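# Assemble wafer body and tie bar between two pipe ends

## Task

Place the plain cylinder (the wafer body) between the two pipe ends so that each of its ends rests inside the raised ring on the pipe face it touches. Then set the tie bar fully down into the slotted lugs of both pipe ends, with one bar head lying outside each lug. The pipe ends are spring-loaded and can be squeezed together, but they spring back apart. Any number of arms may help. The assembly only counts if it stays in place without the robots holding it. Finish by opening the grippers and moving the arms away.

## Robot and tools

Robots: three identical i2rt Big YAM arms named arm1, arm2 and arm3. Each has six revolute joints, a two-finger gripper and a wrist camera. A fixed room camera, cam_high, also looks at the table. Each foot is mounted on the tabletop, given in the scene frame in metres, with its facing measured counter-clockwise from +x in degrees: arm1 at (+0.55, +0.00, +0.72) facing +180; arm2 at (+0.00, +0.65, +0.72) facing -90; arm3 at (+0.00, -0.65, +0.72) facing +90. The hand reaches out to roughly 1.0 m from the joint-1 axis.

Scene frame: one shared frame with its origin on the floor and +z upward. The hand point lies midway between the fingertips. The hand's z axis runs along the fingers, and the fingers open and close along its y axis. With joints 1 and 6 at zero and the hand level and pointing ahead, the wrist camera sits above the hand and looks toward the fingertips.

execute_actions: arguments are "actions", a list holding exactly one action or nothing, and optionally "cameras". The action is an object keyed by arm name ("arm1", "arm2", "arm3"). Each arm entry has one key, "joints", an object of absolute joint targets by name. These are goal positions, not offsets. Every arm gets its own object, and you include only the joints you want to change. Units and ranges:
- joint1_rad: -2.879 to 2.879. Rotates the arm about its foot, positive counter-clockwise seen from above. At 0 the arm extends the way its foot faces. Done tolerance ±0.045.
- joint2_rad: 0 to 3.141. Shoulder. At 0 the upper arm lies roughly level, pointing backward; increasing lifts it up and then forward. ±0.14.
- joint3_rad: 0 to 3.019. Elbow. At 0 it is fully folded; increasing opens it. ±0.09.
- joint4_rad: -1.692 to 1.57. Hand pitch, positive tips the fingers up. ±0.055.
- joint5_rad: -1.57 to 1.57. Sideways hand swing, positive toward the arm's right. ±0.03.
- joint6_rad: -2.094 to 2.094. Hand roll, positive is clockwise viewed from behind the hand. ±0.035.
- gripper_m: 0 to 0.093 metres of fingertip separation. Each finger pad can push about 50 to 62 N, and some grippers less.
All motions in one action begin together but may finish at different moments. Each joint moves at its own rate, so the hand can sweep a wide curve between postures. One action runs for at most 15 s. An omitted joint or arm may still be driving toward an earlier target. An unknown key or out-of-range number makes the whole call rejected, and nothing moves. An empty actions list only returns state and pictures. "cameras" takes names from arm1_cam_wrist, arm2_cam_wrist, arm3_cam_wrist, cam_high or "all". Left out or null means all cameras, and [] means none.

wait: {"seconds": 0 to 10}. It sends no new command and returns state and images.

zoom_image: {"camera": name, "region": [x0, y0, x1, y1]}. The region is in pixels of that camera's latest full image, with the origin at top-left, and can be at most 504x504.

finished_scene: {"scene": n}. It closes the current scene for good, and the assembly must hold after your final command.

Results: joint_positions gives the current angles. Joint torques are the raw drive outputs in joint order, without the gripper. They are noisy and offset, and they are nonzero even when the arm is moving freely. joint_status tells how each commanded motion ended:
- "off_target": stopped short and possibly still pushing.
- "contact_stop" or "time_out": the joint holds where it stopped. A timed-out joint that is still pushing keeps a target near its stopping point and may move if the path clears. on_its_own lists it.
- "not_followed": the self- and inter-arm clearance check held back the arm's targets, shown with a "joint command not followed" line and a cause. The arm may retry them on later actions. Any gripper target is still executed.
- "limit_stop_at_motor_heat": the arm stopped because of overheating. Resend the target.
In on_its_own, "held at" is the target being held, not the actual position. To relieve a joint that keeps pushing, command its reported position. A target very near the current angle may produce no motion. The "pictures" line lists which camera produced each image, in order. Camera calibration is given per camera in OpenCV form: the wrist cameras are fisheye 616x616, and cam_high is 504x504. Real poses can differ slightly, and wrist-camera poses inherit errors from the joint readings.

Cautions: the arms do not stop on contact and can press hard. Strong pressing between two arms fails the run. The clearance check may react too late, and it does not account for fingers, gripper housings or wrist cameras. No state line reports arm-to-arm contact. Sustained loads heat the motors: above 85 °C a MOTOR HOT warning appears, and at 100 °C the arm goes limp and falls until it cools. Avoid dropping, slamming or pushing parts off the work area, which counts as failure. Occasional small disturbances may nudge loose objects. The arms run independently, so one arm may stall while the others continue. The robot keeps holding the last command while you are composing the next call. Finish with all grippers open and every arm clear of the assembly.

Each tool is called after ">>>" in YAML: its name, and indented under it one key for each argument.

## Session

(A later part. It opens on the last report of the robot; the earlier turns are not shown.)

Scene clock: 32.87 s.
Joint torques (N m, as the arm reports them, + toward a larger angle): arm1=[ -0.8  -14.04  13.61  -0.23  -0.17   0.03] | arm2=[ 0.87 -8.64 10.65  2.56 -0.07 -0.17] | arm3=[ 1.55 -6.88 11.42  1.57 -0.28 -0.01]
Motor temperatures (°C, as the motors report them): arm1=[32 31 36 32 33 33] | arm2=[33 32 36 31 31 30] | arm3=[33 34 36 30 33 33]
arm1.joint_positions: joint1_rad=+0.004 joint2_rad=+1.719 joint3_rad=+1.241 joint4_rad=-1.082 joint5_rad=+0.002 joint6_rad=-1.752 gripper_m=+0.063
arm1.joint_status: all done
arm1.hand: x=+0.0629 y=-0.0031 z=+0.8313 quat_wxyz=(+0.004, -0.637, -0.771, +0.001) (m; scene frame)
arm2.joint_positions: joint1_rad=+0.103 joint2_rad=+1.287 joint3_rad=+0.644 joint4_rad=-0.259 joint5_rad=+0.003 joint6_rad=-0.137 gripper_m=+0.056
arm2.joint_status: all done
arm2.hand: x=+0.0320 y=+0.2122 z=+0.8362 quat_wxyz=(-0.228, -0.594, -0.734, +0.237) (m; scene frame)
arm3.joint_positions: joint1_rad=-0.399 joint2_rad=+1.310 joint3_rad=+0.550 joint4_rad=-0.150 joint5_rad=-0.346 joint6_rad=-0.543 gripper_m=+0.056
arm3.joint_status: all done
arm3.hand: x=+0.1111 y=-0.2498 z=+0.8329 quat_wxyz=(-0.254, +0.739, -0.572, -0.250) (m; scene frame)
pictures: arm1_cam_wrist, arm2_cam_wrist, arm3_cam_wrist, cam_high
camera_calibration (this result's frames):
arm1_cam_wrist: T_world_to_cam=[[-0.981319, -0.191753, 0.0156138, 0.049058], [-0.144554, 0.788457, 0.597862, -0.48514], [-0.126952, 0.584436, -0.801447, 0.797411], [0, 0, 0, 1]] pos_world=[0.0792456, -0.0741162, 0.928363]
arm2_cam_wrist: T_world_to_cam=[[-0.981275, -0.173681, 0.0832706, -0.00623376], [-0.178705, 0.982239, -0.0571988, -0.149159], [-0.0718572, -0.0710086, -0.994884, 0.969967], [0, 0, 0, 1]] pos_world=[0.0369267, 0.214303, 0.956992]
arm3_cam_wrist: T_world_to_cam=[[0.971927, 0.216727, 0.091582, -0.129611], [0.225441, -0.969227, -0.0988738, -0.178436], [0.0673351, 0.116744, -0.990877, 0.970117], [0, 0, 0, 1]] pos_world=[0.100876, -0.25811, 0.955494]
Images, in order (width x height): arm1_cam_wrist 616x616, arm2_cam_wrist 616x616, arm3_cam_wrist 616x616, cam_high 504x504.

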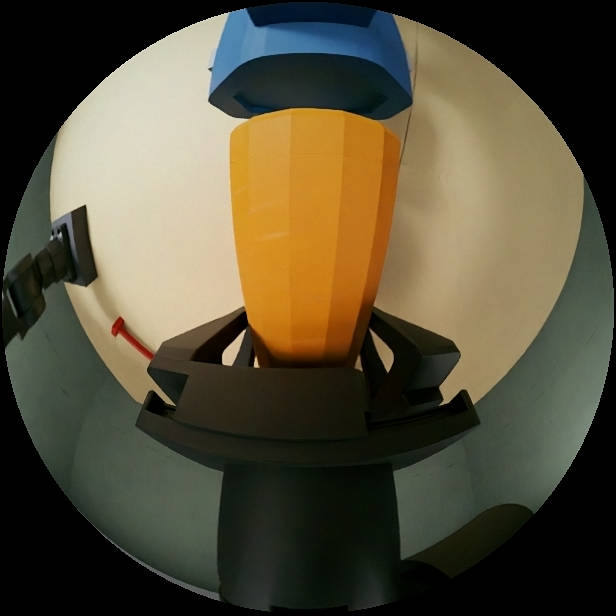

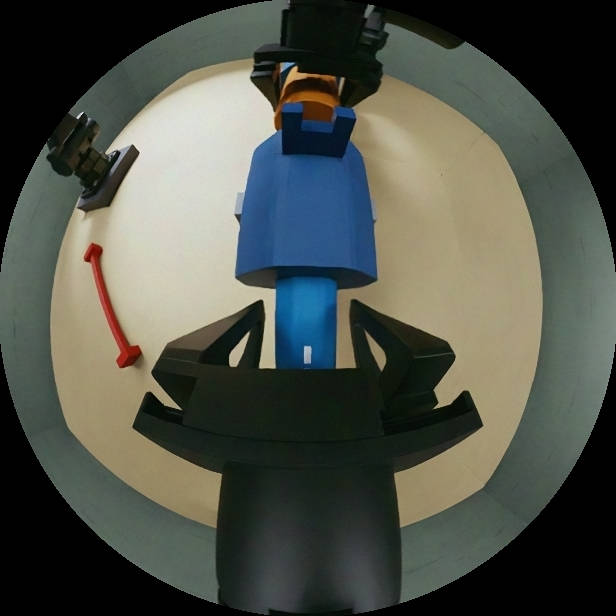

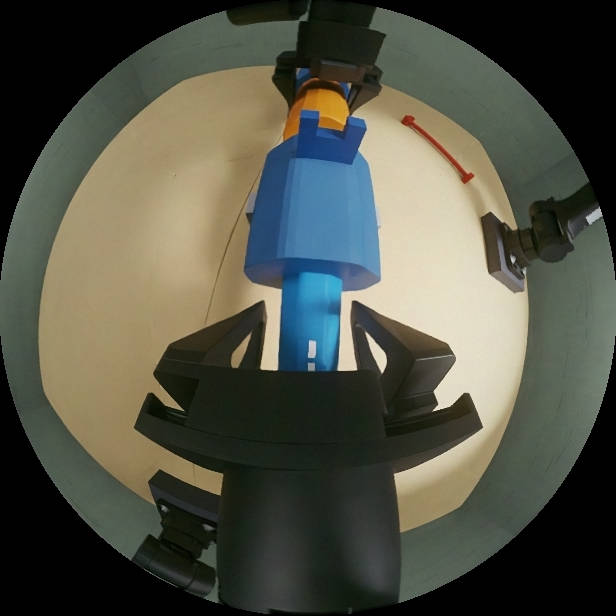

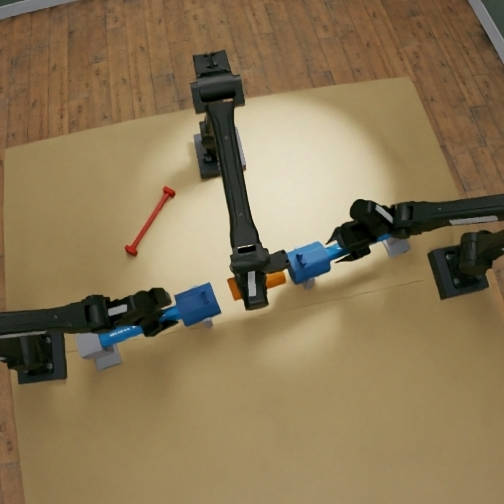

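>>> execute_actions:
  actions:
    - {"arm1":{"joints":{"joint2_rad":1.765}},"arm2":{"joints":{"joint1_rad":0.12,"joint2_rad":1.415,"joint3_rad":0.78,"joint4_rad":-0.215}},"arm3":{"joints":{"joint1_rad":-0.35,"joint2_rad":1.42,"joint3_rad":0.66,"joint4_rad":-0.10}}}

Scene clock: 36.63 s.
Joint torques (N m, as the arm reports them, + toward a larger angle): arm1=[ -0.44 -14.    13.38  -0.11  -0.16   0.02] | arm2=[  1.49 -10.08  11.2    2.95  -0.1   -0.14] | arm3=[ 1.88 -7.93 12.17  1.91 -0.32 -0.01]
Motor temperatures (°C, as the motors report them): arm1=[32 32 37 32 33 33] | arm2=[33 32 37 31 31 30] | arm3=[33 34 36 30 33 33]
arm1.joint_positions: joint1_rad=+0.004 joint2_rad=+1.756 joint3_rad=+1.241 joint4_rad=-1.082 joint5_rad=+0.002 joint6_rad=-1.752 gripper_m=+0.063
arm1.joint_status: all done
arm1.hand: x=+0.0654 y=-0.0030 z=+0.8142 quat_wxyz=(-0.010, -0.637, -0.771, -0.011) (m; scene frame)
arm2.joint_positions: joint1_rad=+0.106 joint2_rad=+1.405 joint3_rad=+0.721 joint4_rad=-0.244 joint5_rad=+0.003 joint6_rad=-0.136 gripper_m=+0.056
arm2.joint_status: all done
arm2.hand: x=+0.0362 y=+0.1816 z=+0.8226 quat_wxyz=(-0.220, -0.596, -0.738, +0.228) (m; scene frame)
arm3.joint_positions: joint1_rad=-0.360 joint2_rad=+1.408 joint3_rad=+0.607 joint4_rad=-0.119 joint5_rad=-0.345 joint6_rad=-0.543 gripper_m=+0.056
arm3.joint_status: all done
arm3.hand: x=+0.1046 y=-0.2224 z=+0.8219 quat_wxyz=(-0.246, +0.750, -0.559, -0.253) (m; scene frame)
pictures: arm1_cam_wrist, arm2_cam_wrist, arm3_cam_wrist, cam_high
camera_calibration (this result's frames):
arm1_cam_wrist: T_world_to_cam=[[-0.98124, -0.191672, -0.020754, 0.0813874], [-0.166513, 0.788301, 0.59233, -0.468631], [-0.0971728, 0.584673, -0.805428, 0.785243], [0, 0, 0, 1]] pos_world=[0.0781318, -0.0740882, 0.91173]
arm2_cam_wrist: T_world_to_cam=[[-0.98049, -0.179146, 0.0809014, -0.0033758], [-0.182241, 0.982714, -0.0325837, -0.139271], [-0.0736656, -0.0466916, -0.996189, 0.951308], [0, 0, 0, 1]] pos_world=[0.0413879, 0.180677, 0.943418]
arm3_cam_wrist: T_world_to_cam=[[0.963261, 0.254257, 0.0865008, -0.114854], [0.261803, -0.960795, -0.091283, -0.159679], [0.0599002, 0.110575, -0.992061, 0.956813], [0, 0, 0, 1]] pos_world=[0.0951254, -0.230017, 0.944575]
Images, in order (width x height): arm1_cam_wrist 616x616, arm2_cam_wrist 616x616, arm3_cam_wrist 616x616, cam_high 504x504.

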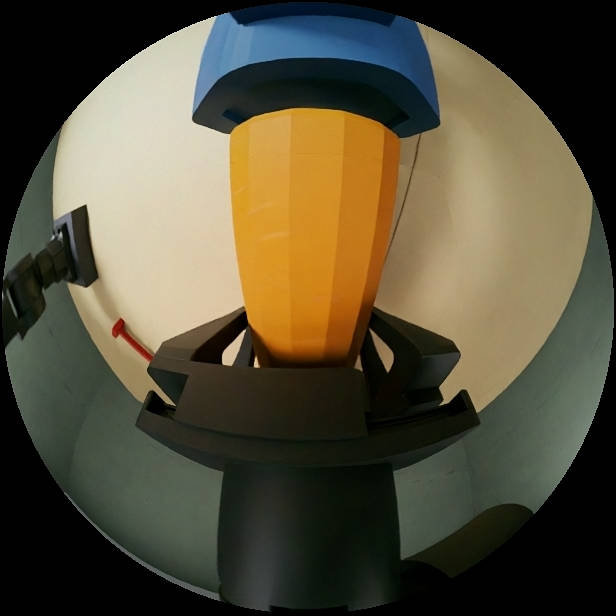

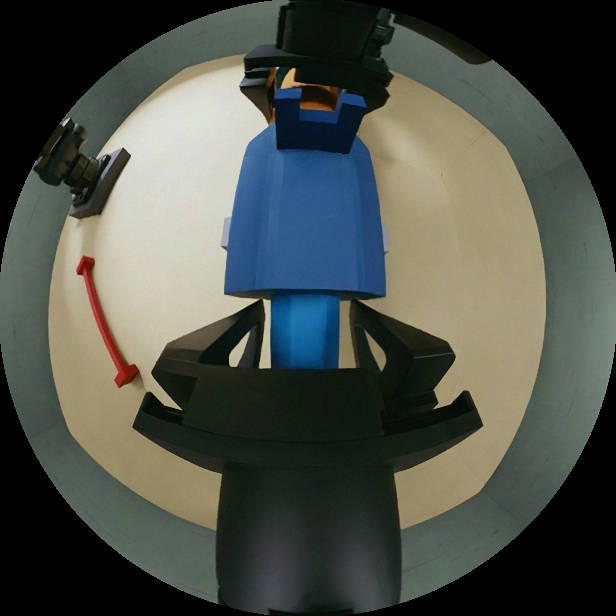

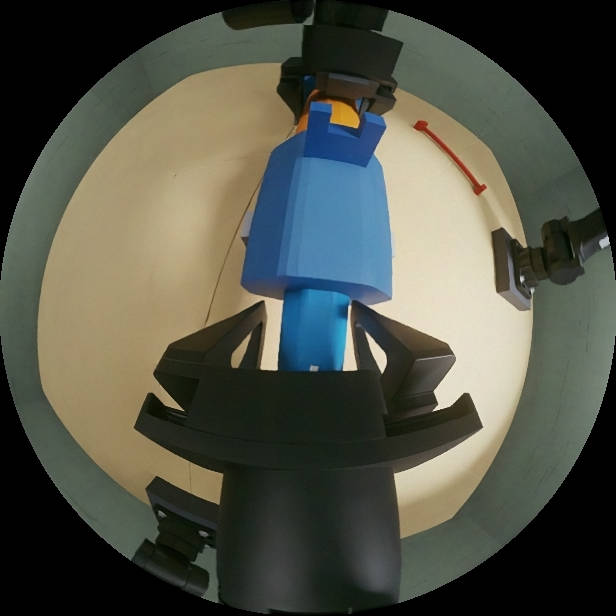

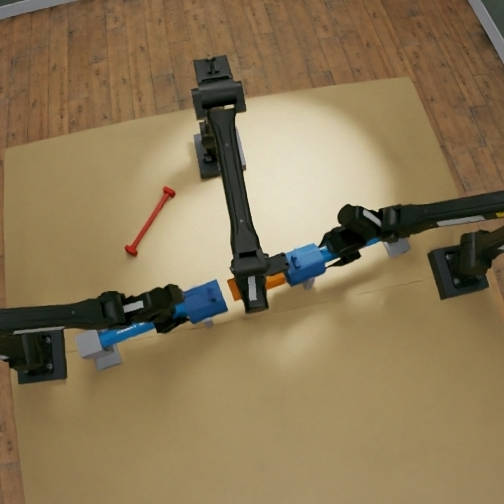

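>>> zoom_image:
  camera: "arm1_cam_wrist"
  region: [170, 0, 460, 180]

>>> zoom_image:
  camera: "cam_high"
  region: [170, 230, 340, 340]

Region (170, 0, 460, 180) of arm1_cam_wrist's 616x616 image, scaled by 1.738, with more detail than that image has; it fills the top 313 rows of this view, and the rest is white.

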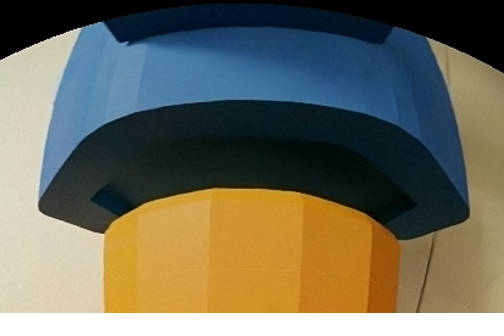

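Region (170, 230, 340, 340) of cam_high's 504x504 image, scaled by 2.965, with more detail than that image has; it fills the top 326 rows of this view, and the rest is white.

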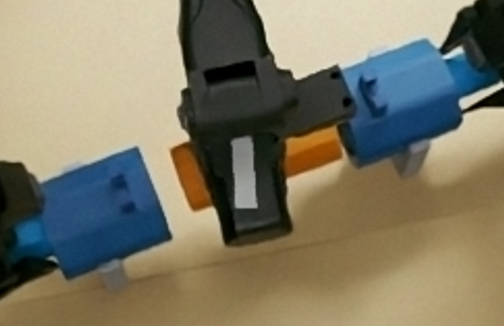

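>>> execute_actions:
  actions:
    - {"arm1":{"joints":{"joint2_rad":1.773}},"arm2":{"joints":{"joint1_rad":0.127,"joint2_rad":1.458,"joint3_rad":0.828,"joint4_rad":-0.19}},"arm3":{"joints":{"joint1_rad":-0.35,"joint2_rad":1.431,"joint3_rad":0.678,"joint4_rad":-0.085,"joint6_rad":-0.45}}}

>>> zoom_image:
  camera: "arm1_cam_wrist"
  region: [170, 0, 460, 180]

>>> zoom_image:
  camera: "cam_high"
  region: [170, 230, 340, 340]

Scene clock: 40.57 s.
Joint torques (N m, as the arm reports them, + toward a larger angle): arm1=[ -0.41 -13.43  13.46  -0.35  -0.15   0.01] | arm2=[  1.59 -10.25  12.86   3.72  -0.13  -0.15] | arm3=[ 1.82 -7.41 13.42  2.2  -0.31  0.08]
Motor temperatures (°C, as the motors report them): arm1=[32 32 37 32 33 33] | arm2=[33 32 38 31 31 30] | arm3=[33 34 37 30 33 33]
arm1.joint_positions: joint1_rad=+0.004 joint2_rad=+1.756 joint3_rad=+1.241 joint4_rad=-1.082 joint5_rad=+0.002 joint6_rad=-1.752 gripper_m=+0.063
arm1.joint_status: all done
arm1.hand: x=+0.0654 y=-0.0030 z=+0.8142 quat_wxyz=(-0.010, -0.637, -0.771, -0.011) (m; scene frame)
arm2.joint_positions: joint1_rad=+0.108 joint2_rad=+1.439 joint3_rad=+0.747 joint4_rad=-0.239 joint5_rad=+0.003 joint6_rad=-0.136 gripper_m=+0.056
arm2.joint_status: all done
arm2.hand: x=+0.0380 y=+0.1712 z=+0.8193 quat_wxyz=(-0.219, -0.595, -0.739, +0.227) (m; scene frame)
arm3.joint_positions: joint1_rad=-0.360 joint2_rad=+1.411 joint3_rad=+0.610 joint4_rad=-0.111 joint5_rad=-0.345 joint6_rad=-0.452 gripper_m=+0.056
arm3.joint_status: all done
arm3.hand: x=+0.1055 y=-0.2201 z=+0.8229 quat_wxyz=(-0.237, +0.724, -0.591, -0.265) (m; scene frame)
pictures: arm1_cam_wrist, arm2_cam_wrist, arm3_cam_wrist, cam_high
camera_calibration (this result's frames):
arm1_cam_wrist: T_world_to_cam=[[-0.98124, -0.191672, -0.020754, 0.0813874], [-0.166513, 0.788301, 0.59233, -0.468631], [-0.0971728, 0.584673, -0.805428, 0.785243], [0, 0, 0, 1]] pos_world=[0.0781318, -0.0740882, 0.91173]
arm2_cam_wrist: T_world_to_cam=[[-0.980121, -0.181288, 0.0806021, -0.00261237], [-0.18415, 0.982453, -0.0295666, -0.131269], [-0.0738277, -0.0438218, -0.996308, 0.947307], [0, 0, 0, 1]] pos_world=[0.0432039, 0.170005, 0.940139]
arm3_cam_wrist: T_world_to_cam=[[0.98157, 0.188555, 0.0310995, -0.087204], [0.190776, -0.976342, -0.101792, -0.144869], [0.0111704, 0.105849, -0.99432, 0.963423], [0, 0, 0, 1]] pos_world=[0.102473, -0.226976, 0.945916]
Images, in order (width x height): arm1_cam_wrist 616x616, arm2_cam_wrist 616x616, arm3_cam_wrist 616x616, cam_high 504x504.

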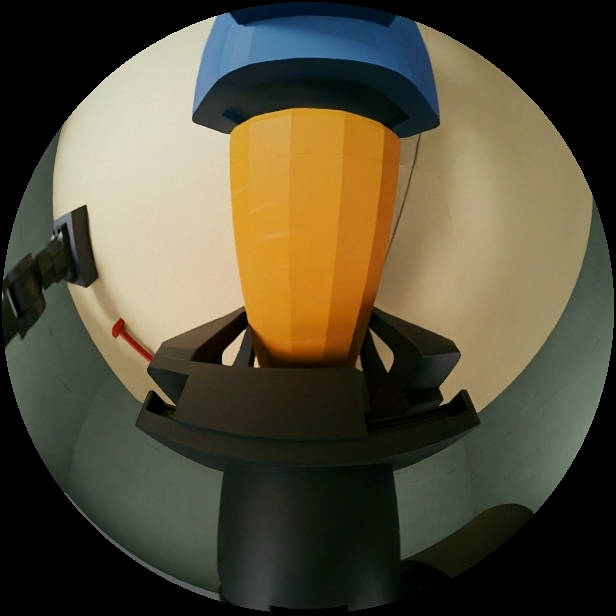

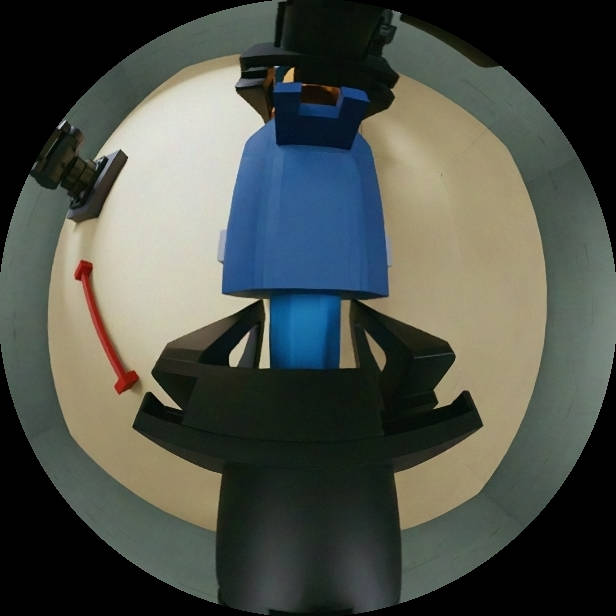

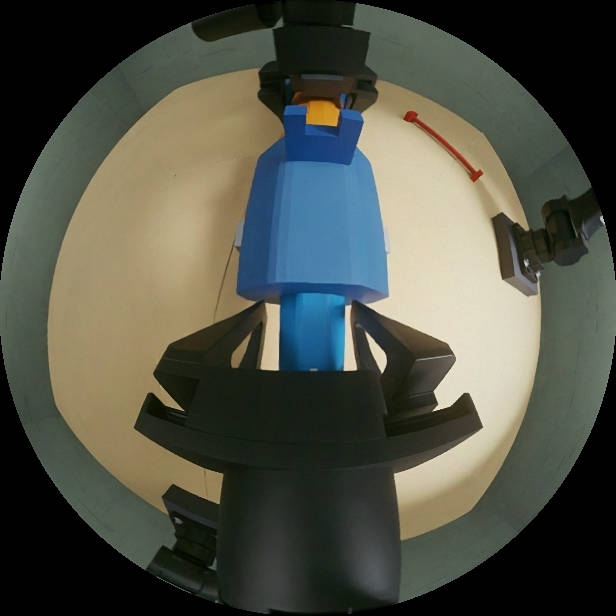

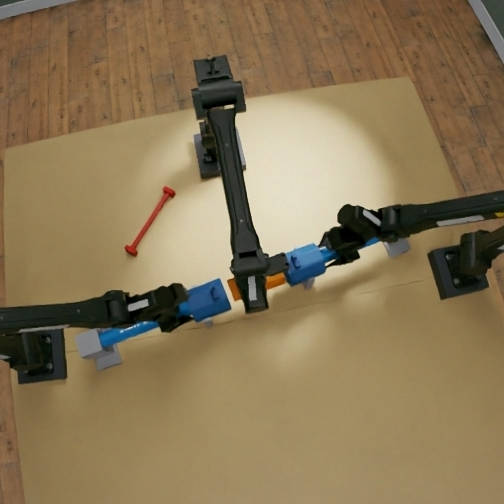

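Region (170, 0, 460, 180) of arm1_cam_wrist's 616x616 image, scaled by 1.738, with more detail than that image has; it fills the top 313 rows of this view, and the rest is white.

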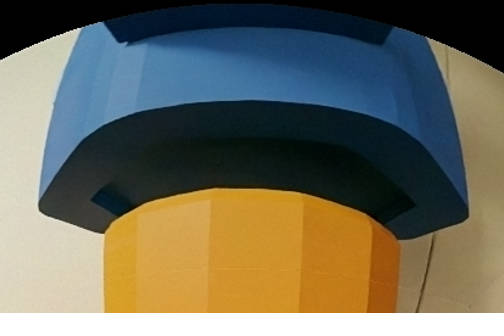

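Region (170, 230, 340, 340) of cam_high's 504x504 image, scaled by 2.965, with more detail than that image has; it fills the top 326 rows of this view, and the rest is white.

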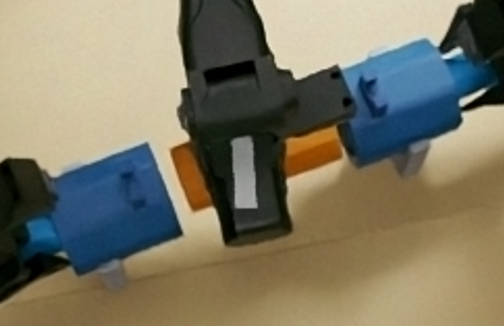

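>>> execute_actions:
  actions:
    - {"arm1":{"joints":{"joint2_rad":1.779}},"arm2":{"joints":{"joint1_rad":0.135,"joint2_rad":1.465,"joint3_rad":0.873,"joint4_rad":-0.145}},"arm3":{"joints":{"joint1_rad":-0.345,"joint2_rad":1.44,"joint3_rad":0.71,"joint4_rad":-0.065}}}
  cameras: ["arm1_cam_wrist","cam_high"]

>>> zoom_image:
  camera: "arm1_cam_wrist"
  region: [170, 0, 460, 180]

>>> zoom_image:
  camera: "cam_high"
  region: [170, 230, 340, 340]

Scene clock: 44.03 s.
Joint torques (N m, as the arm reports them, + toward a larger angle): arm1=[ -0.33 -13.46  13.42  -0.28  -0.17   0.  ] | arm2=[  1.92 -11.55  15.03   4.48  -0.25  -0.15] | arm3=[ 2.2  -8.11 14.9   2.68 -0.31  0.03]
Motor temperatures (°C, as the motors report them): arm1=[32 32 38 32 33 33] | arm2=[33 32 39 31 31 30] | arm3=[33 34 37 30 34 33]
arm1.joint_positions: joint1_rad=+0.004 joint2_rad=+1.761 joint3_rad=+1.241 joint4_rad=-1.082 joint5_rad=+0.002 joint6_rad=-1.752 gripper_m=+0.063
arm1.joint_status: all done
arm1.hand: x=+0.0658 y=-0.0030 z=+0.8117 quat_wxyz=(-0.012, -0.637, -0.770, -0.013) (m; scene frame)
arm2.joint_positions: joint1_rad=+0.111 joint2_rad=+1.459 joint3_rad=+0.761 joint4_rad=-0.215 joint5_rad=+0.006 joint6_rad=-0.136 gripper_m=+0.056
arm2.joint_status: joint3_rad time_out (moved +0.014 of +0.126); joint4_rad time_out (moved +0.024 of +0.094); the others done
arm2.on_its_own: joint3_rad reads +0.761 and still pushes toward +0.873 since a time_out; joint4_rad reads -0.215 and still pushes toward -0.145 since a time_out
arm2.hand: x=+0.0397 y=+0.1615 z=+0.8200 quat_wxyz=(-0.224, -0.593, -0.737, +0.234) (m; scene frame)
arm3.joint_positions: joint1_rad=-0.360 joint2_rad=+1.426 joint3_rad=+0.624 joint4_rad=-0.104 joint5_rad=-0.345 joint6_rad=-0.447 gripper_m=+0.056
arm3.joint_status: all done
arm3.hand: x=+0.1078 y=-0.2137 z=+0.8234 quat_wxyz=(-0.239, +0.722, -0.592, -0.267) (m; scene frame)
pictures: arm1_cam_wrist, cam_high
camera_calibration (this result's frames):
arm1_cam_wrist: T_world_to_cam=[[-0.981117, -0.19166, -0.0260018, 0.0859939], [-0.169664, 0.788279, 0.591464, -0.466198], [-0.0928633, 0.584707, -0.805912, 0.783399], [0, 0, 0, 1]] pos_world=[0.0780219, -0.0740838, 0.909326]
Images, in order (width x height): arm1_cam_wrist 616x616, cam_high 504x504.

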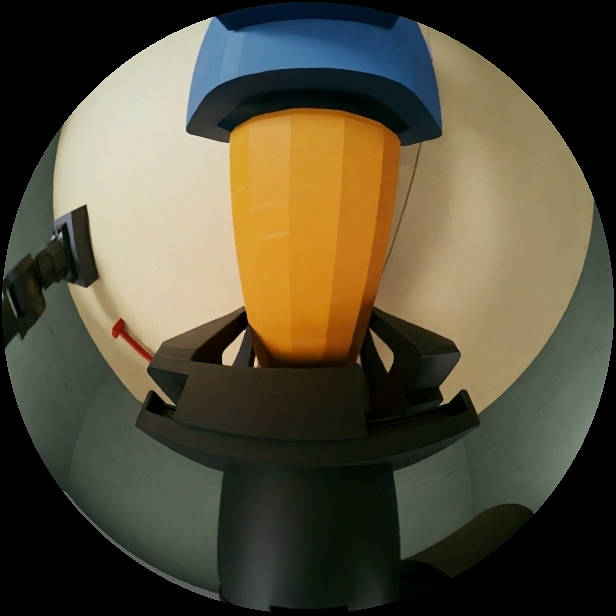

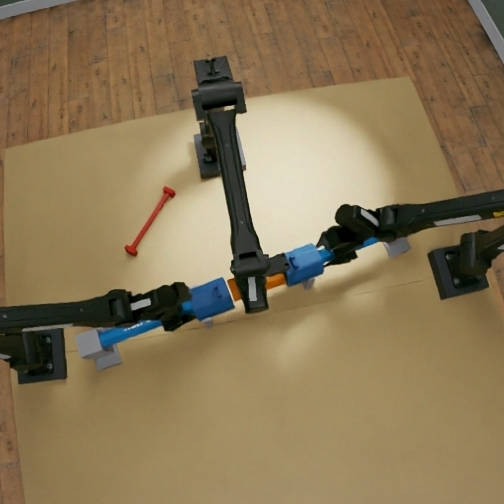

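Region (170, 0, 460, 180) of arm1_cam_wrist's 616x616 image, scaled by 1.738, with more detail than that image has; it fills the top 313 rows of this view, and the rest is white.

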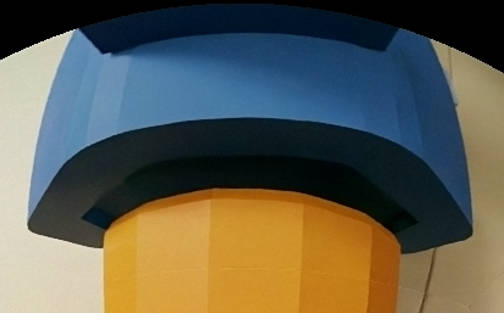

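Region (170, 230, 340, 340) of cam_high's 504x504 image, scaled by 2.965, with more detail than that image has; it fills the top 326 rows of this view, and the rest is white.

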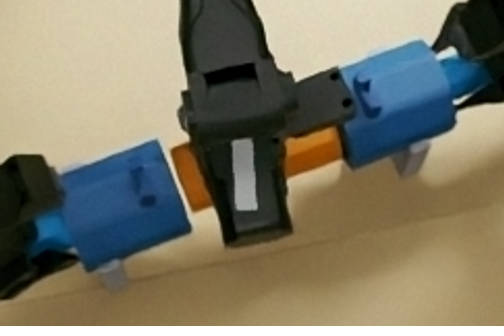

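>>> execute_actions:
  actions:
    - {"arm3":{"joints":{"joint1_rad":-0.328,"joint2_rad":1.452,"joint3_rad":0.748,"joint4_rad":-0.05}}}
  cameras: ["arm1_cam_wrist","cam_high"]

>>> zoom_image:
  camera: "arm1_cam_wrist"
  region: [170, 0, 460, 180]

Scene clock: 47.53 s.
Joint torques (N m, as the arm reports them, + toward a larger angle): arm1=[ -0.62 -13.09  13.42  -0.39  -0.34   0.04] | arm2=[  2.39 -11.68  15.11   4.51  -0.25  -0.16] | arm3=[ 2.65 -9.06 16.33  3.01 -0.32 -0.03]
Motor temperatures (°C, as the motors report them): arm1=[32 32 38 32 33 33] | arm2=[33 32 40 31 31 30] | arm3=[33 34 38 31 34 33]
arm1.joint_positions: joint1_rad=+0.004 joint2_rad=+1.761 joint3_rad=+1.241 joint4_rad=-1.082 joint5_rad=+0.007 joint6_rad=-1.753 gripper_m=+0.063
arm1.joint_status: not commanded
arm1.hand: x=+0.0658 y=-0.0022 z=+0.8117 quat_wxyz=(-0.011, -0.637, -0.771, -0.015) (m; scene frame)
arm2.joint_positions: joint1_rad=+0.111 joint2_rad=+1.459 joint3_rad=+0.761 joint4_rad=-0.215 joint5_rad=+0.006 joint6_rad=-0.136 gripper_m=+0.056
arm2.joint_status: not commanded
arm2.on_its_own: joint3_rad reads +0.761 and still pushes toward +0.873 since a time_out; joint4_rad reads -0.215 and still pushes toward -0.145 since a time_out
arm2.hand: x=+0.0397 y=+0.1615 z=+0.8200 quat_wxyz=(-0.224, -0.593, -0.737, +0.234) (m; scene frame)
arm3.joint_positions: joint1_rad=-0.349 joint2_rad=+1.446 joint3_rad=+0.645 joint4_rad=-0.098 joint5_rad=-0.345 joint6_rad=-0.441 gripper_m=+0.056
arm3.joint_status: joint3_rad time_out (moved +0.021 of +0.124); the others done
arm3.on_its_own: joint3_rad reads +0.645 and still pushes toward +0.748 since a time_out
arm3.hand: x=+0.1064 y=-0.2041 z=+0.8243 quat_wxyz=(-0.240, +0.723, -0.589, -0.270) (m; scene frame)
pictures: arm1_cam_wrist, cam_high
camera_calibration (this result's frames):
arm1_cam_wrist: T_world_to_cam=[[-0.980867, -0.192819, -0.0268473, 0.0868061], [-0.170674, 0.785367, 0.595037, -0.469662], [-0.0936492, 0.588235, -0.80325, 0.780841], [0, 0, 0, 1]] pos_world=[0.0781113, -0.0737229, 0.909008]
Images, in order (width x height): arm1_cam_wrist 616x616, cam_high 504x504.

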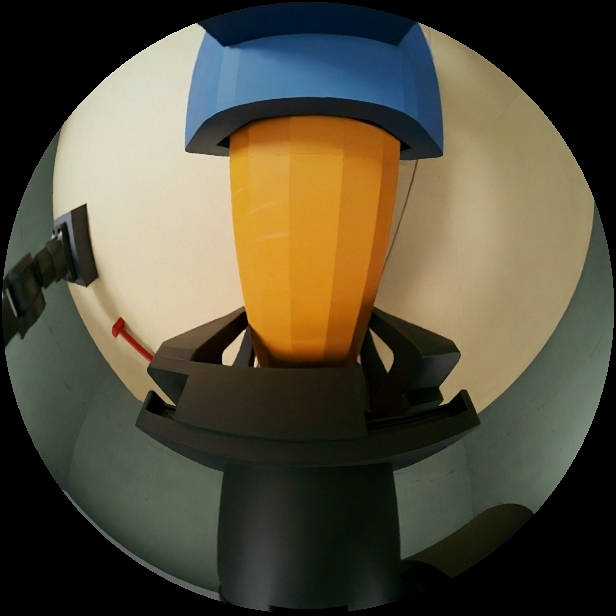

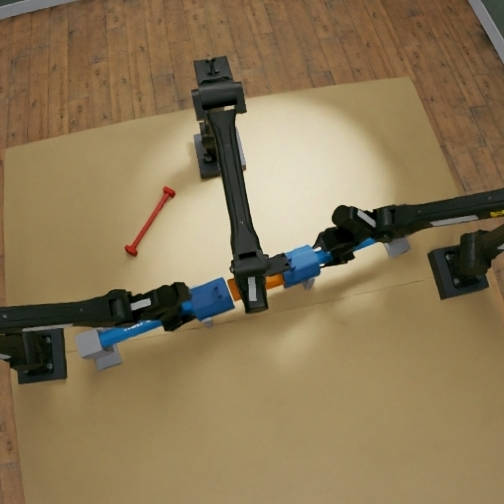

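Region (170, 0, 460, 180) of arm1_cam_wrist's 616x616 image, scaled by 1.738, with more detail than that image has; it fills the top 313 rows of this view, and the rest is white.

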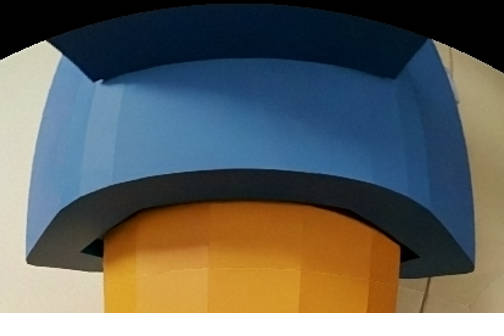

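>>> execute_actions:
  actions:
    - {"arm1":{"joints":{"joint2_rad":1.785}},"arm2":{"joints":{"joint1_rad":0.14,"joint2_rad":1.50,"joint3_rad":0.955,"joint4_rad":-0.11}},"arm3":{"joints":{"joint1_rad":-0.315,"joint2_rad":1.47,"joint3_rad":0.79,"joint4_rad":-0.035}}}

>>> zoom_image:
  camera: "cam_high"
  region: [170, 230, 340, 340]

Scene clock: 50.17 s.
Joint torques (N m, as the arm reports them, + toward a larger angle): arm1=[ -0.17 -13.13  13.43  -0.27  -0.45   0.07] | arm2=[ 2.32 -9.66 15.06  5.42 -0.54 -0.31] | arm3=[ 3.42 -8.02 17.1   3.52 -0.47 -0.14]
Motor temperatures (°C, as the motors report them): arm1=[32 32 39 32 33 33] | arm2=[33 32 42 31 31 30] | arm3=[33 34 39 31 34 33]
arm1.joint_positions: joint1_rad=+0.004 joint2_rad=+1.762 joint3_rad=+1.242 joint4_rad=-1.082 joint5_rad=+0.009 joint6_rad=-1.755 gripper_m=+0.063
arm1.joint_status: all done
arm1.hand: x=+0.0657 y=-0.0016 z=+0.8115 quat_wxyz=(-0.010, -0.636, -0.771, -0.016) (m; scene frame)
arm2.joint_positions: joint1_rad=+0.114 joint2_rad=+1.474 joint3_rad=+0.774 joint4_rad=-0.203 joint5_rad=+0.013 joint6_rad=-0.121 gripper_m=+0.056
arm2.joint_status: joint3_rad time_out (moved +0.013 of +0.194); joint4_rad time_out (moved +0.012 of +0.105); the others done
arm2.on_its_own: joint3_rad reads +0.774 and still pushes toward +0.886 since a time_out; joint4_rad reads -0.203 and still pushes toward -0.110 since a time_out
arm2.hand: x=+0.0406 y=+0.1546 z=+0.8200 quat_wxyz=(-0.227, -0.597, -0.732, +0.237) (m; scene frame)
arm3.joint_positions: joint1_rad=-0.346 joint2_rad=+1.450 joint3_rad=+0.649 joint4_rad=-0.096 joint5_rad=-0.341 joint6_rad=-0.430 gripper_m=+0.056
arm3.joint_status: joint3_rad time_out (moved +0.004 of +0.145); joint4_rad time_out (moved +0.001 of +0.063); the others done
arm3.on_its_own: joint3_rad reads +0.649 and still pushes toward +0.762 since a time_out; joint4_rad reads -0.096 and still pushes toward -0.035 since a time_out
arm3.hand: x=+0.1066 y=-0.2019 z=+0.8245 quat_wxyz=(-0.240, +0.720, -0.592, -0.270) (m; scene frame)
pictures: arm1_cam_wrist, arm2_cam_wrist, arm3_cam_wrist, cam_high
camera_calibration (this result's frames):
arm1_cam_wrist: T_world_to_cam=[[-0.980544, -0.194334, -0.0277254, 0.0875041], [-0.17217, 0.783536, 0.597016, -0.471564], [-0.0942966, 0.590174, -0.80175, 0.779101], [0, 0, 0, 1]] pos_world=[0.0780791, -0.0733129, 0.908601]
arm2_cam_wrist: T_world_to_cam=[[-0.982511, -0.167107, 0.0821431, -0.00645043], [-0.172002, 0.983469, -0.0566003, -0.0929393], [-0.0713269, -0.0697392, -0.995012, 0.950276], [0, 0, 0, 1]] pos_world=[0.0454569, 0.156597, 0.940806]
arm3_cam_wrist: T_world_to_cam=[[0.98266, 0.183391, 0.0273178, -0.0897864], [0.185321, -0.976111, -0.113421, -0.116949], [0.0058649, 0.116517, -0.993171, 0.964869], [0, 0, 0, 1]] pos_world=[0.104244, -0.210112, 0.947469]
Images, in order (width x height): arm1_cam_wrist 616x616, arm2_cam_wrist 616x616, arm3_cam_wrist 616x616, cam_high 504x504.

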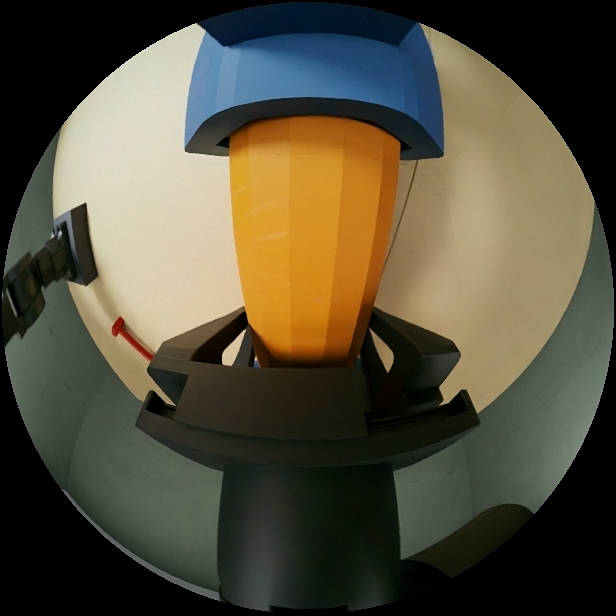

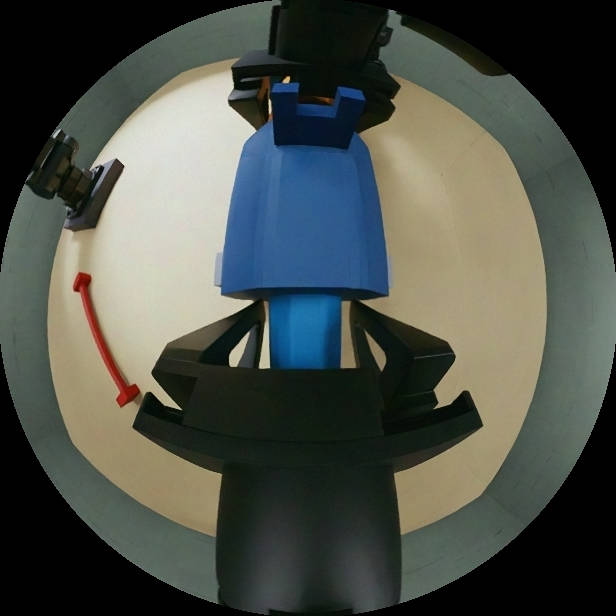

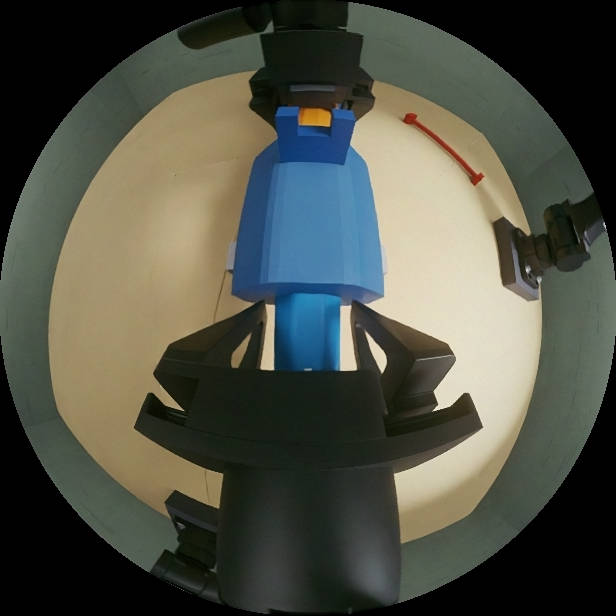

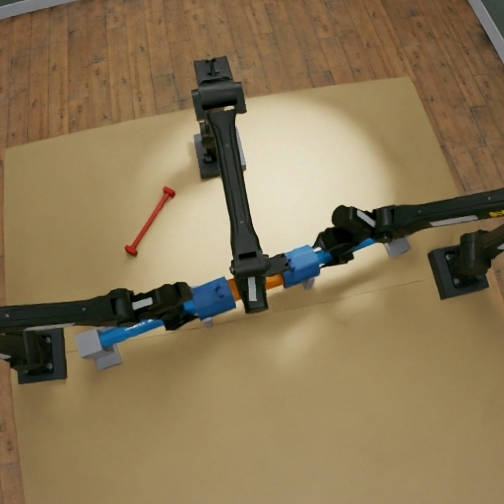

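Region (170, 230, 340, 340) of cam_high's 504x504 image, scaled by 2.965, with more detail than that image has; it fills the top 326 rows of this view, and the rest is white.

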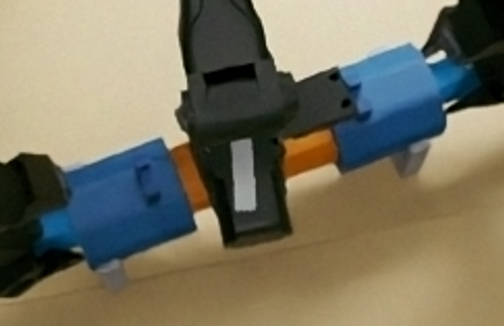

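>>> zoom_image:
  camera: "cam_high"
  region: [200, 260, 260, 320]

>>> zoom_image:
  camera: "arm1_cam_wrist"
  region: [220, 300, 400, 400]

>>> zoom_image:
  camera: "arm2_cam_wrist"
  region: [220, 40, 410, 170]

Region (200, 260, 260, 320) of cam_high's 504x504 image, scaled by 8.400, with more detail than that image has.

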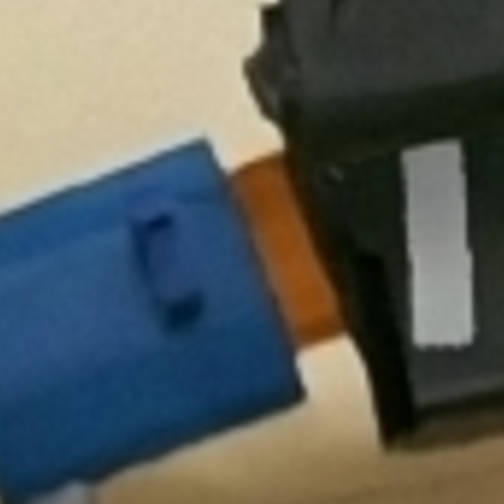

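Region (220, 300, 400, 400) of arm1_cam_wrist's 616x616 image, scaled by 2.800, with more detail than that image has.

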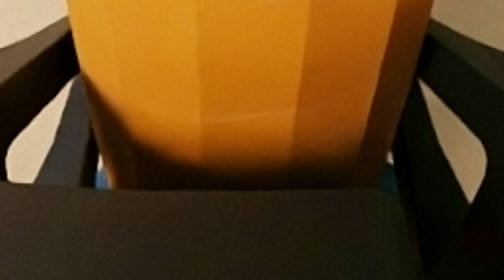

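Region (220, 40, 410, 170) of arm2_cam_wrist's 616x616 image, scaled by 2.653, with more detail than that image has; it fills the top 345 rows of this view, and the rest is white.

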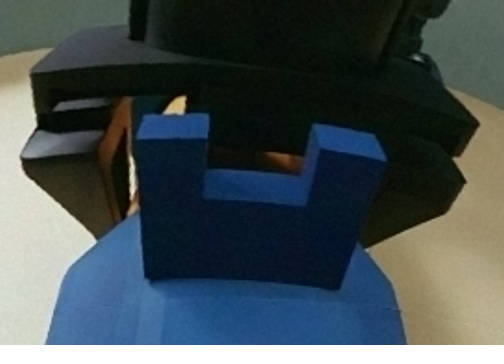

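>>> execute_actions:
  actions:
    - {"arm1":{"joints":{"gripper_m":0.093,"joint2_rad":1.762}}}
  cameras: ["arm1_cam_wrist"]

>>> execute_actions:
  actions:
    - {"arm1":{"joints":{"joint2_rad":1.62,"joint3_rad":1.44,"joint4_rad":-1.34}}}

Scene clock: 52.17 s.
Joint torques (N m, as the arm reports them, + toward a larger angle): arm1=[ -0.72 -14.34  13.04  -0.31  -0.19   0.06] | arm2=[  2.18 -10.18  15.03   5.42  -0.54  -0.33] | arm3=[ 3.42 -8.05 17.1   3.51 -0.47 -0.14]
Motor temperatures (°C, as the motors report them): arm1=[32 32 39 32 33 33] | arm2=[33 32 43 31 31 30] | arm3=[33 34 40 31 34 33]
arm1.joint_positions: joint1_rad=+0.004 joint2_rad=+1.762 joint3_rad=+1.245 joint4_rad=-1.082 joint5_rad=+0.003 joint6_rad=-1.755 gripper_m=+0.093
arm1.joint_status: all done
arm1.hand: x=+0.0640 y=-0.0029 z=+0.8127 quat_wxyz=(-0.011, -0.636, -0.772, -0.012) (m; scene frame)
arm2.joint_positions: joint1_rad=+0.114 joint2_rad=+1.474 joint3_rad=+0.774 joint4_rad=-0.203 joint5_rad=+0.013 joint6_rad=-0.121 gripper_m=+0.056
arm2.joint_status: not commanded
arm2.on_its_own: joint3_rad reads +0.774 and still pushes toward +0.886 since a time_out; joint4_rad reads -0.203 and still pushes toward -0.110 since a time_out
arm2.hand: x=+0.0406 y=+0.1546 z=+0.8200 quat_wxyz=(-0.227, -0.597, -0.732, +0.237) (m; scene frame)
arm3.joint_positions: joint1_rad=-0.346 joint2_rad=+1.450 joint3_rad=+0.649 joint4_rad=-0.096 joint5_rad=-0.341 joint6_rad=-0.430 gripper_m=+0.056
arm3.joint_status: not commanded
arm3.on_its_own: joint3_rad reads +0.649 and still pushes toward +0.762 since a time_out; joint4_rad reads -0.096 and still pushes toward -0.035 since a time_out
arm3.hand: x=+0.1066 y=-0.2019 z=+0.8245 quat_wxyz=(-0.240, +0.720, -0.592, -0.270) (m; scene frame)
pictures: arm1_cam_wrist
camera_calibration (this result's frames):
arm1_cam_wrist: T_world_to_cam=[[-0.980533, -0.195039, -0.0226944, 0.0815558], [-0.17036, 0.787549, 0.592236, -0.467715], [-0.0976363, 0.584573, -0.805445, 0.783938], [0, 0, 0, 1]] pos_world=[0.0768292, -0.0740143, 0.910267]
Images, in order (width x height): arm1_cam_wrist 616x616.

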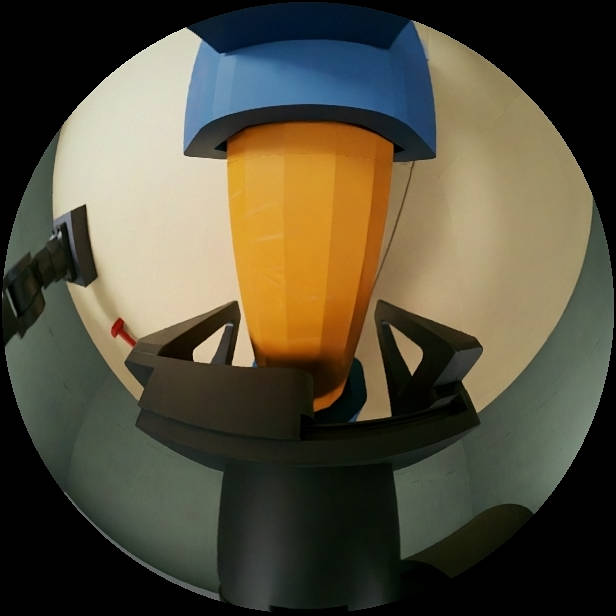

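Scene clock: 53.17 s.
Joint torques (N m, as the arm reports them, + toward a larger angle): arm1=[ -0.47 -12.06  12.5   -0.58  -0.15   0.09] | arm2=[  2.2  -10.19  14.99   5.49  -0.54  -0.31] | arm3=[ 3.42 -8.01 17.11  3.51 -0.47 -0.14]
Motor temperatures (°C, as the motors report them): arm1=[32 32 39 32 33 33] | arm2=[33 32 43 31 31 30] | arm3=[33 34 40 31 34 33]
arm1.joint_positions: joint1_rad=+0.004 joint2_rad=+1.599 joint3_rad=+1.410 joint4_rad=-1.329 joint5_rad=+0.002 joint6_rad=-1.755 gripper_m=+0.093
arm1.joint_status: all done
arm1.hand: x=+0.0606 y=-0.0033 z=+0.9480 quat_wxyz=(+0.021, -0.636, -0.771, +0.014) (m; scene frame)
arm2.joint_positions: joint1_rad=+0.114 joint2_rad=+1.474 joint3_rad=+0.774 joint4_rad=-0.203 joint5_rad=+0.013 joint6_rad=-0.121 gripper_m=+0.056
arm2.joint_status: not commanded
arm2.on_its_own: joint3_rad reads +0.774 and still pushes toward +0.886 since a time_out; joint4_rad reads -0.203 and still pushes toward -0.110 since a time_out
arm2.hand: x=+0.0406 y=+0.1546 z=+0.8200 quat_wxyz=(-0.227, -0.597, -0.732, +0.237) (m; scene frame)
arm3.joint_positions: joint1_rad=-0.346 joint2_rad=+1.450 joint3_rad=+0.649 joint4_rad=-0.096 joint5_rad=-0.341 joint6_rad=-0.430 gripper_m=+0.056
arm3.joint_status: not commanded
arm3.on_its_own: joint3_rad reads +0.649 and still pushes toward +0.762 since a time_out; joint4_rad reads -0.096 and still pushes toward -0.035 since a time_out
arm3.hand: x=+0.1066 y=-0.2019 z=+0.8245 quat_wxyz=(-0.240, +0.720, -0.592, -0.270) (m; scene frame)
pictures: arm1_cam_wrist, arm2_cam_wrist, arm3_cam_wrist, cam_high
camera_calibration (this result's frames):
arm1_cam_wrist: T_world_to_cam=[[-0.979075, -0.195201, 0.0575283, 0.00510144], [-0.121678, 0.788125, 0.603368, -0.561599], [-0.163117, 0.583743, -0.795385, 0.88722], [0, 0, 0, 1]] pos_world=[0.0813815, -0.0743018, 1.04424]
arm2_cam_wrist: T_world_to_cam=[[-0.982511, -0.167107, 0.0821431, -0.00645043], [-0.172002, 0.983469, -0.0566003, -0.0929393], [-0.0713269, -0.0697392, -0.995012, 0.950276], [0, 0, 0, 1]] pos_world=[0.0454569, 0.156597, 0.940806]
arm3_cam_wrist: T_world_to_cam=[[0.98266, 0.183391, 0.0273178, -0.0897864], [0.185321, -0.976111, -0.113421, -0.116949], [0.0058649, 0.116517, -0.993171, 0.964869], [0, 0, 0, 1]] pos_world=[0.104244, -0.210112, 0.947469]
Images, in order (width x height): arm1_cam_wrist 616x616, arm2_cam_wrist 616x616, arm3_cam_wrist 616x616, cam_high 504x504.

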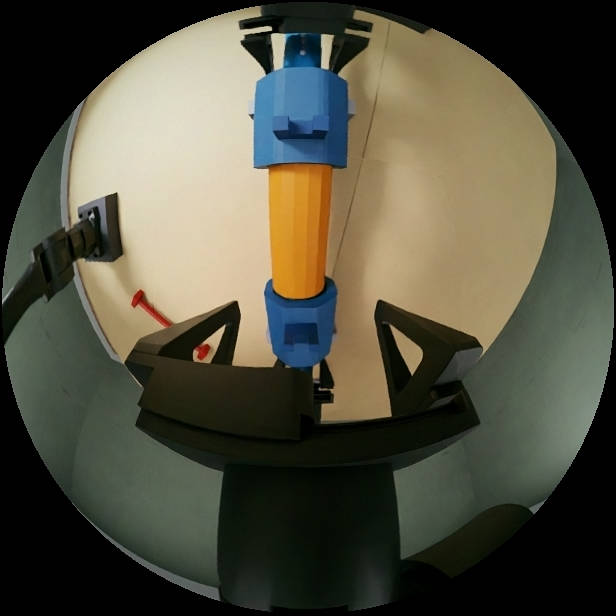

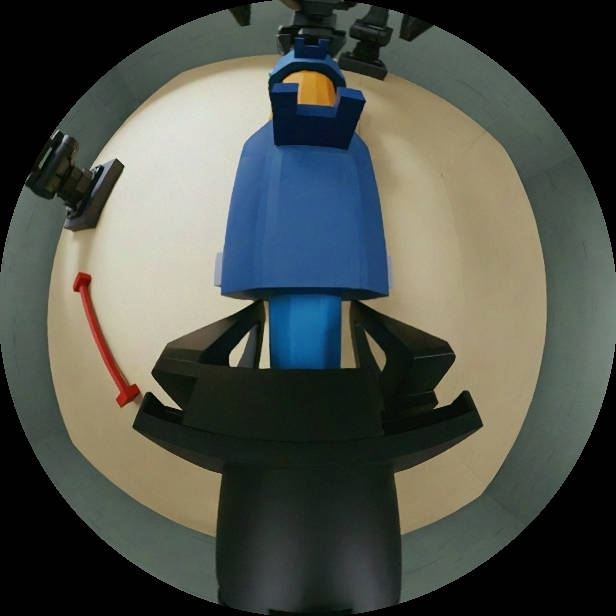

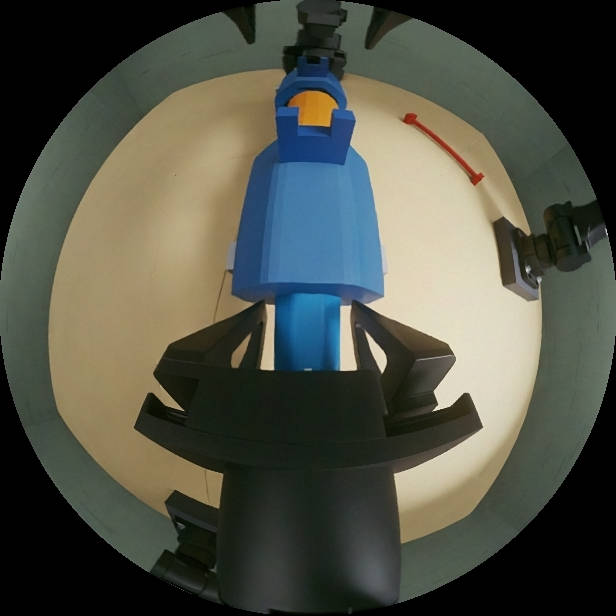

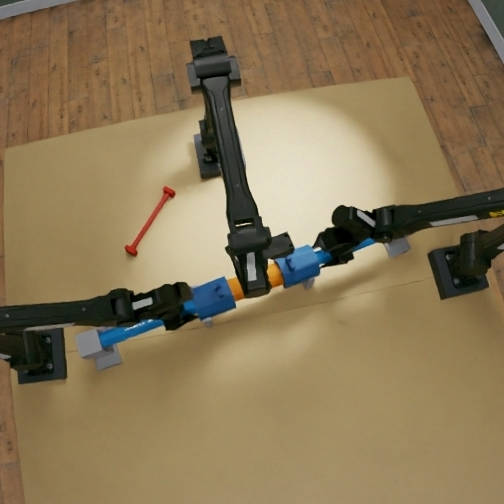

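>>> zoom_image:
  camera: "arm1_cam_wrist"
  region: [220, 60, 380, 380]

>>> zoom_image:
  camera: "arm3_cam_wrist"
  region: [250, 40, 380, 170]

>>> zoom_image:
  camera: "arm2_cam_wrist"
  region: [250, 20, 380, 150]

Region (220, 60, 380, 380) of arm1_cam_wrist's 616x616 image, scaled by 1.575, with more detail than that image has.

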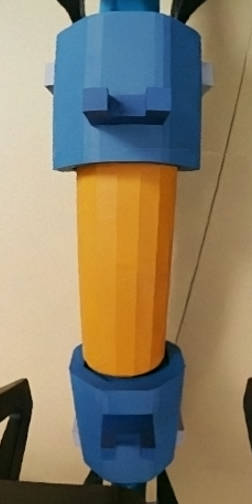

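Region (250, 40, 380, 170) of arm3_cam_wrist's 616x616 image, scaled by 3.877, with more detail than that image has.

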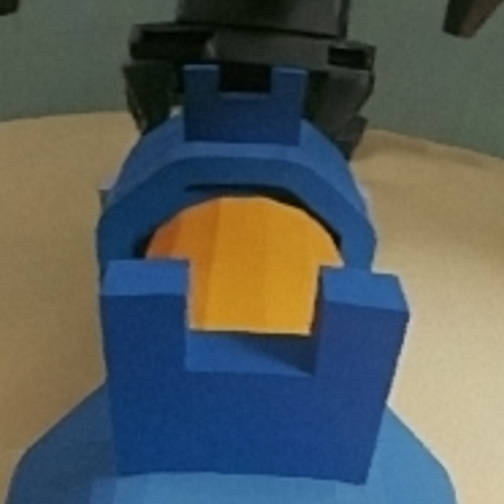

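Region (250, 20, 380, 150) of arm2_cam_wrist's 616x616 image, scaled by 3.877, with more detail than that image has.

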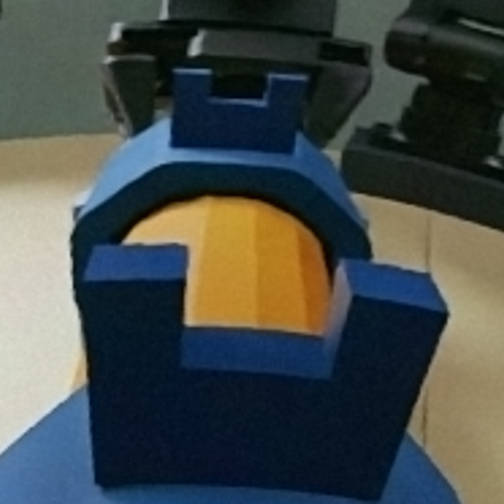

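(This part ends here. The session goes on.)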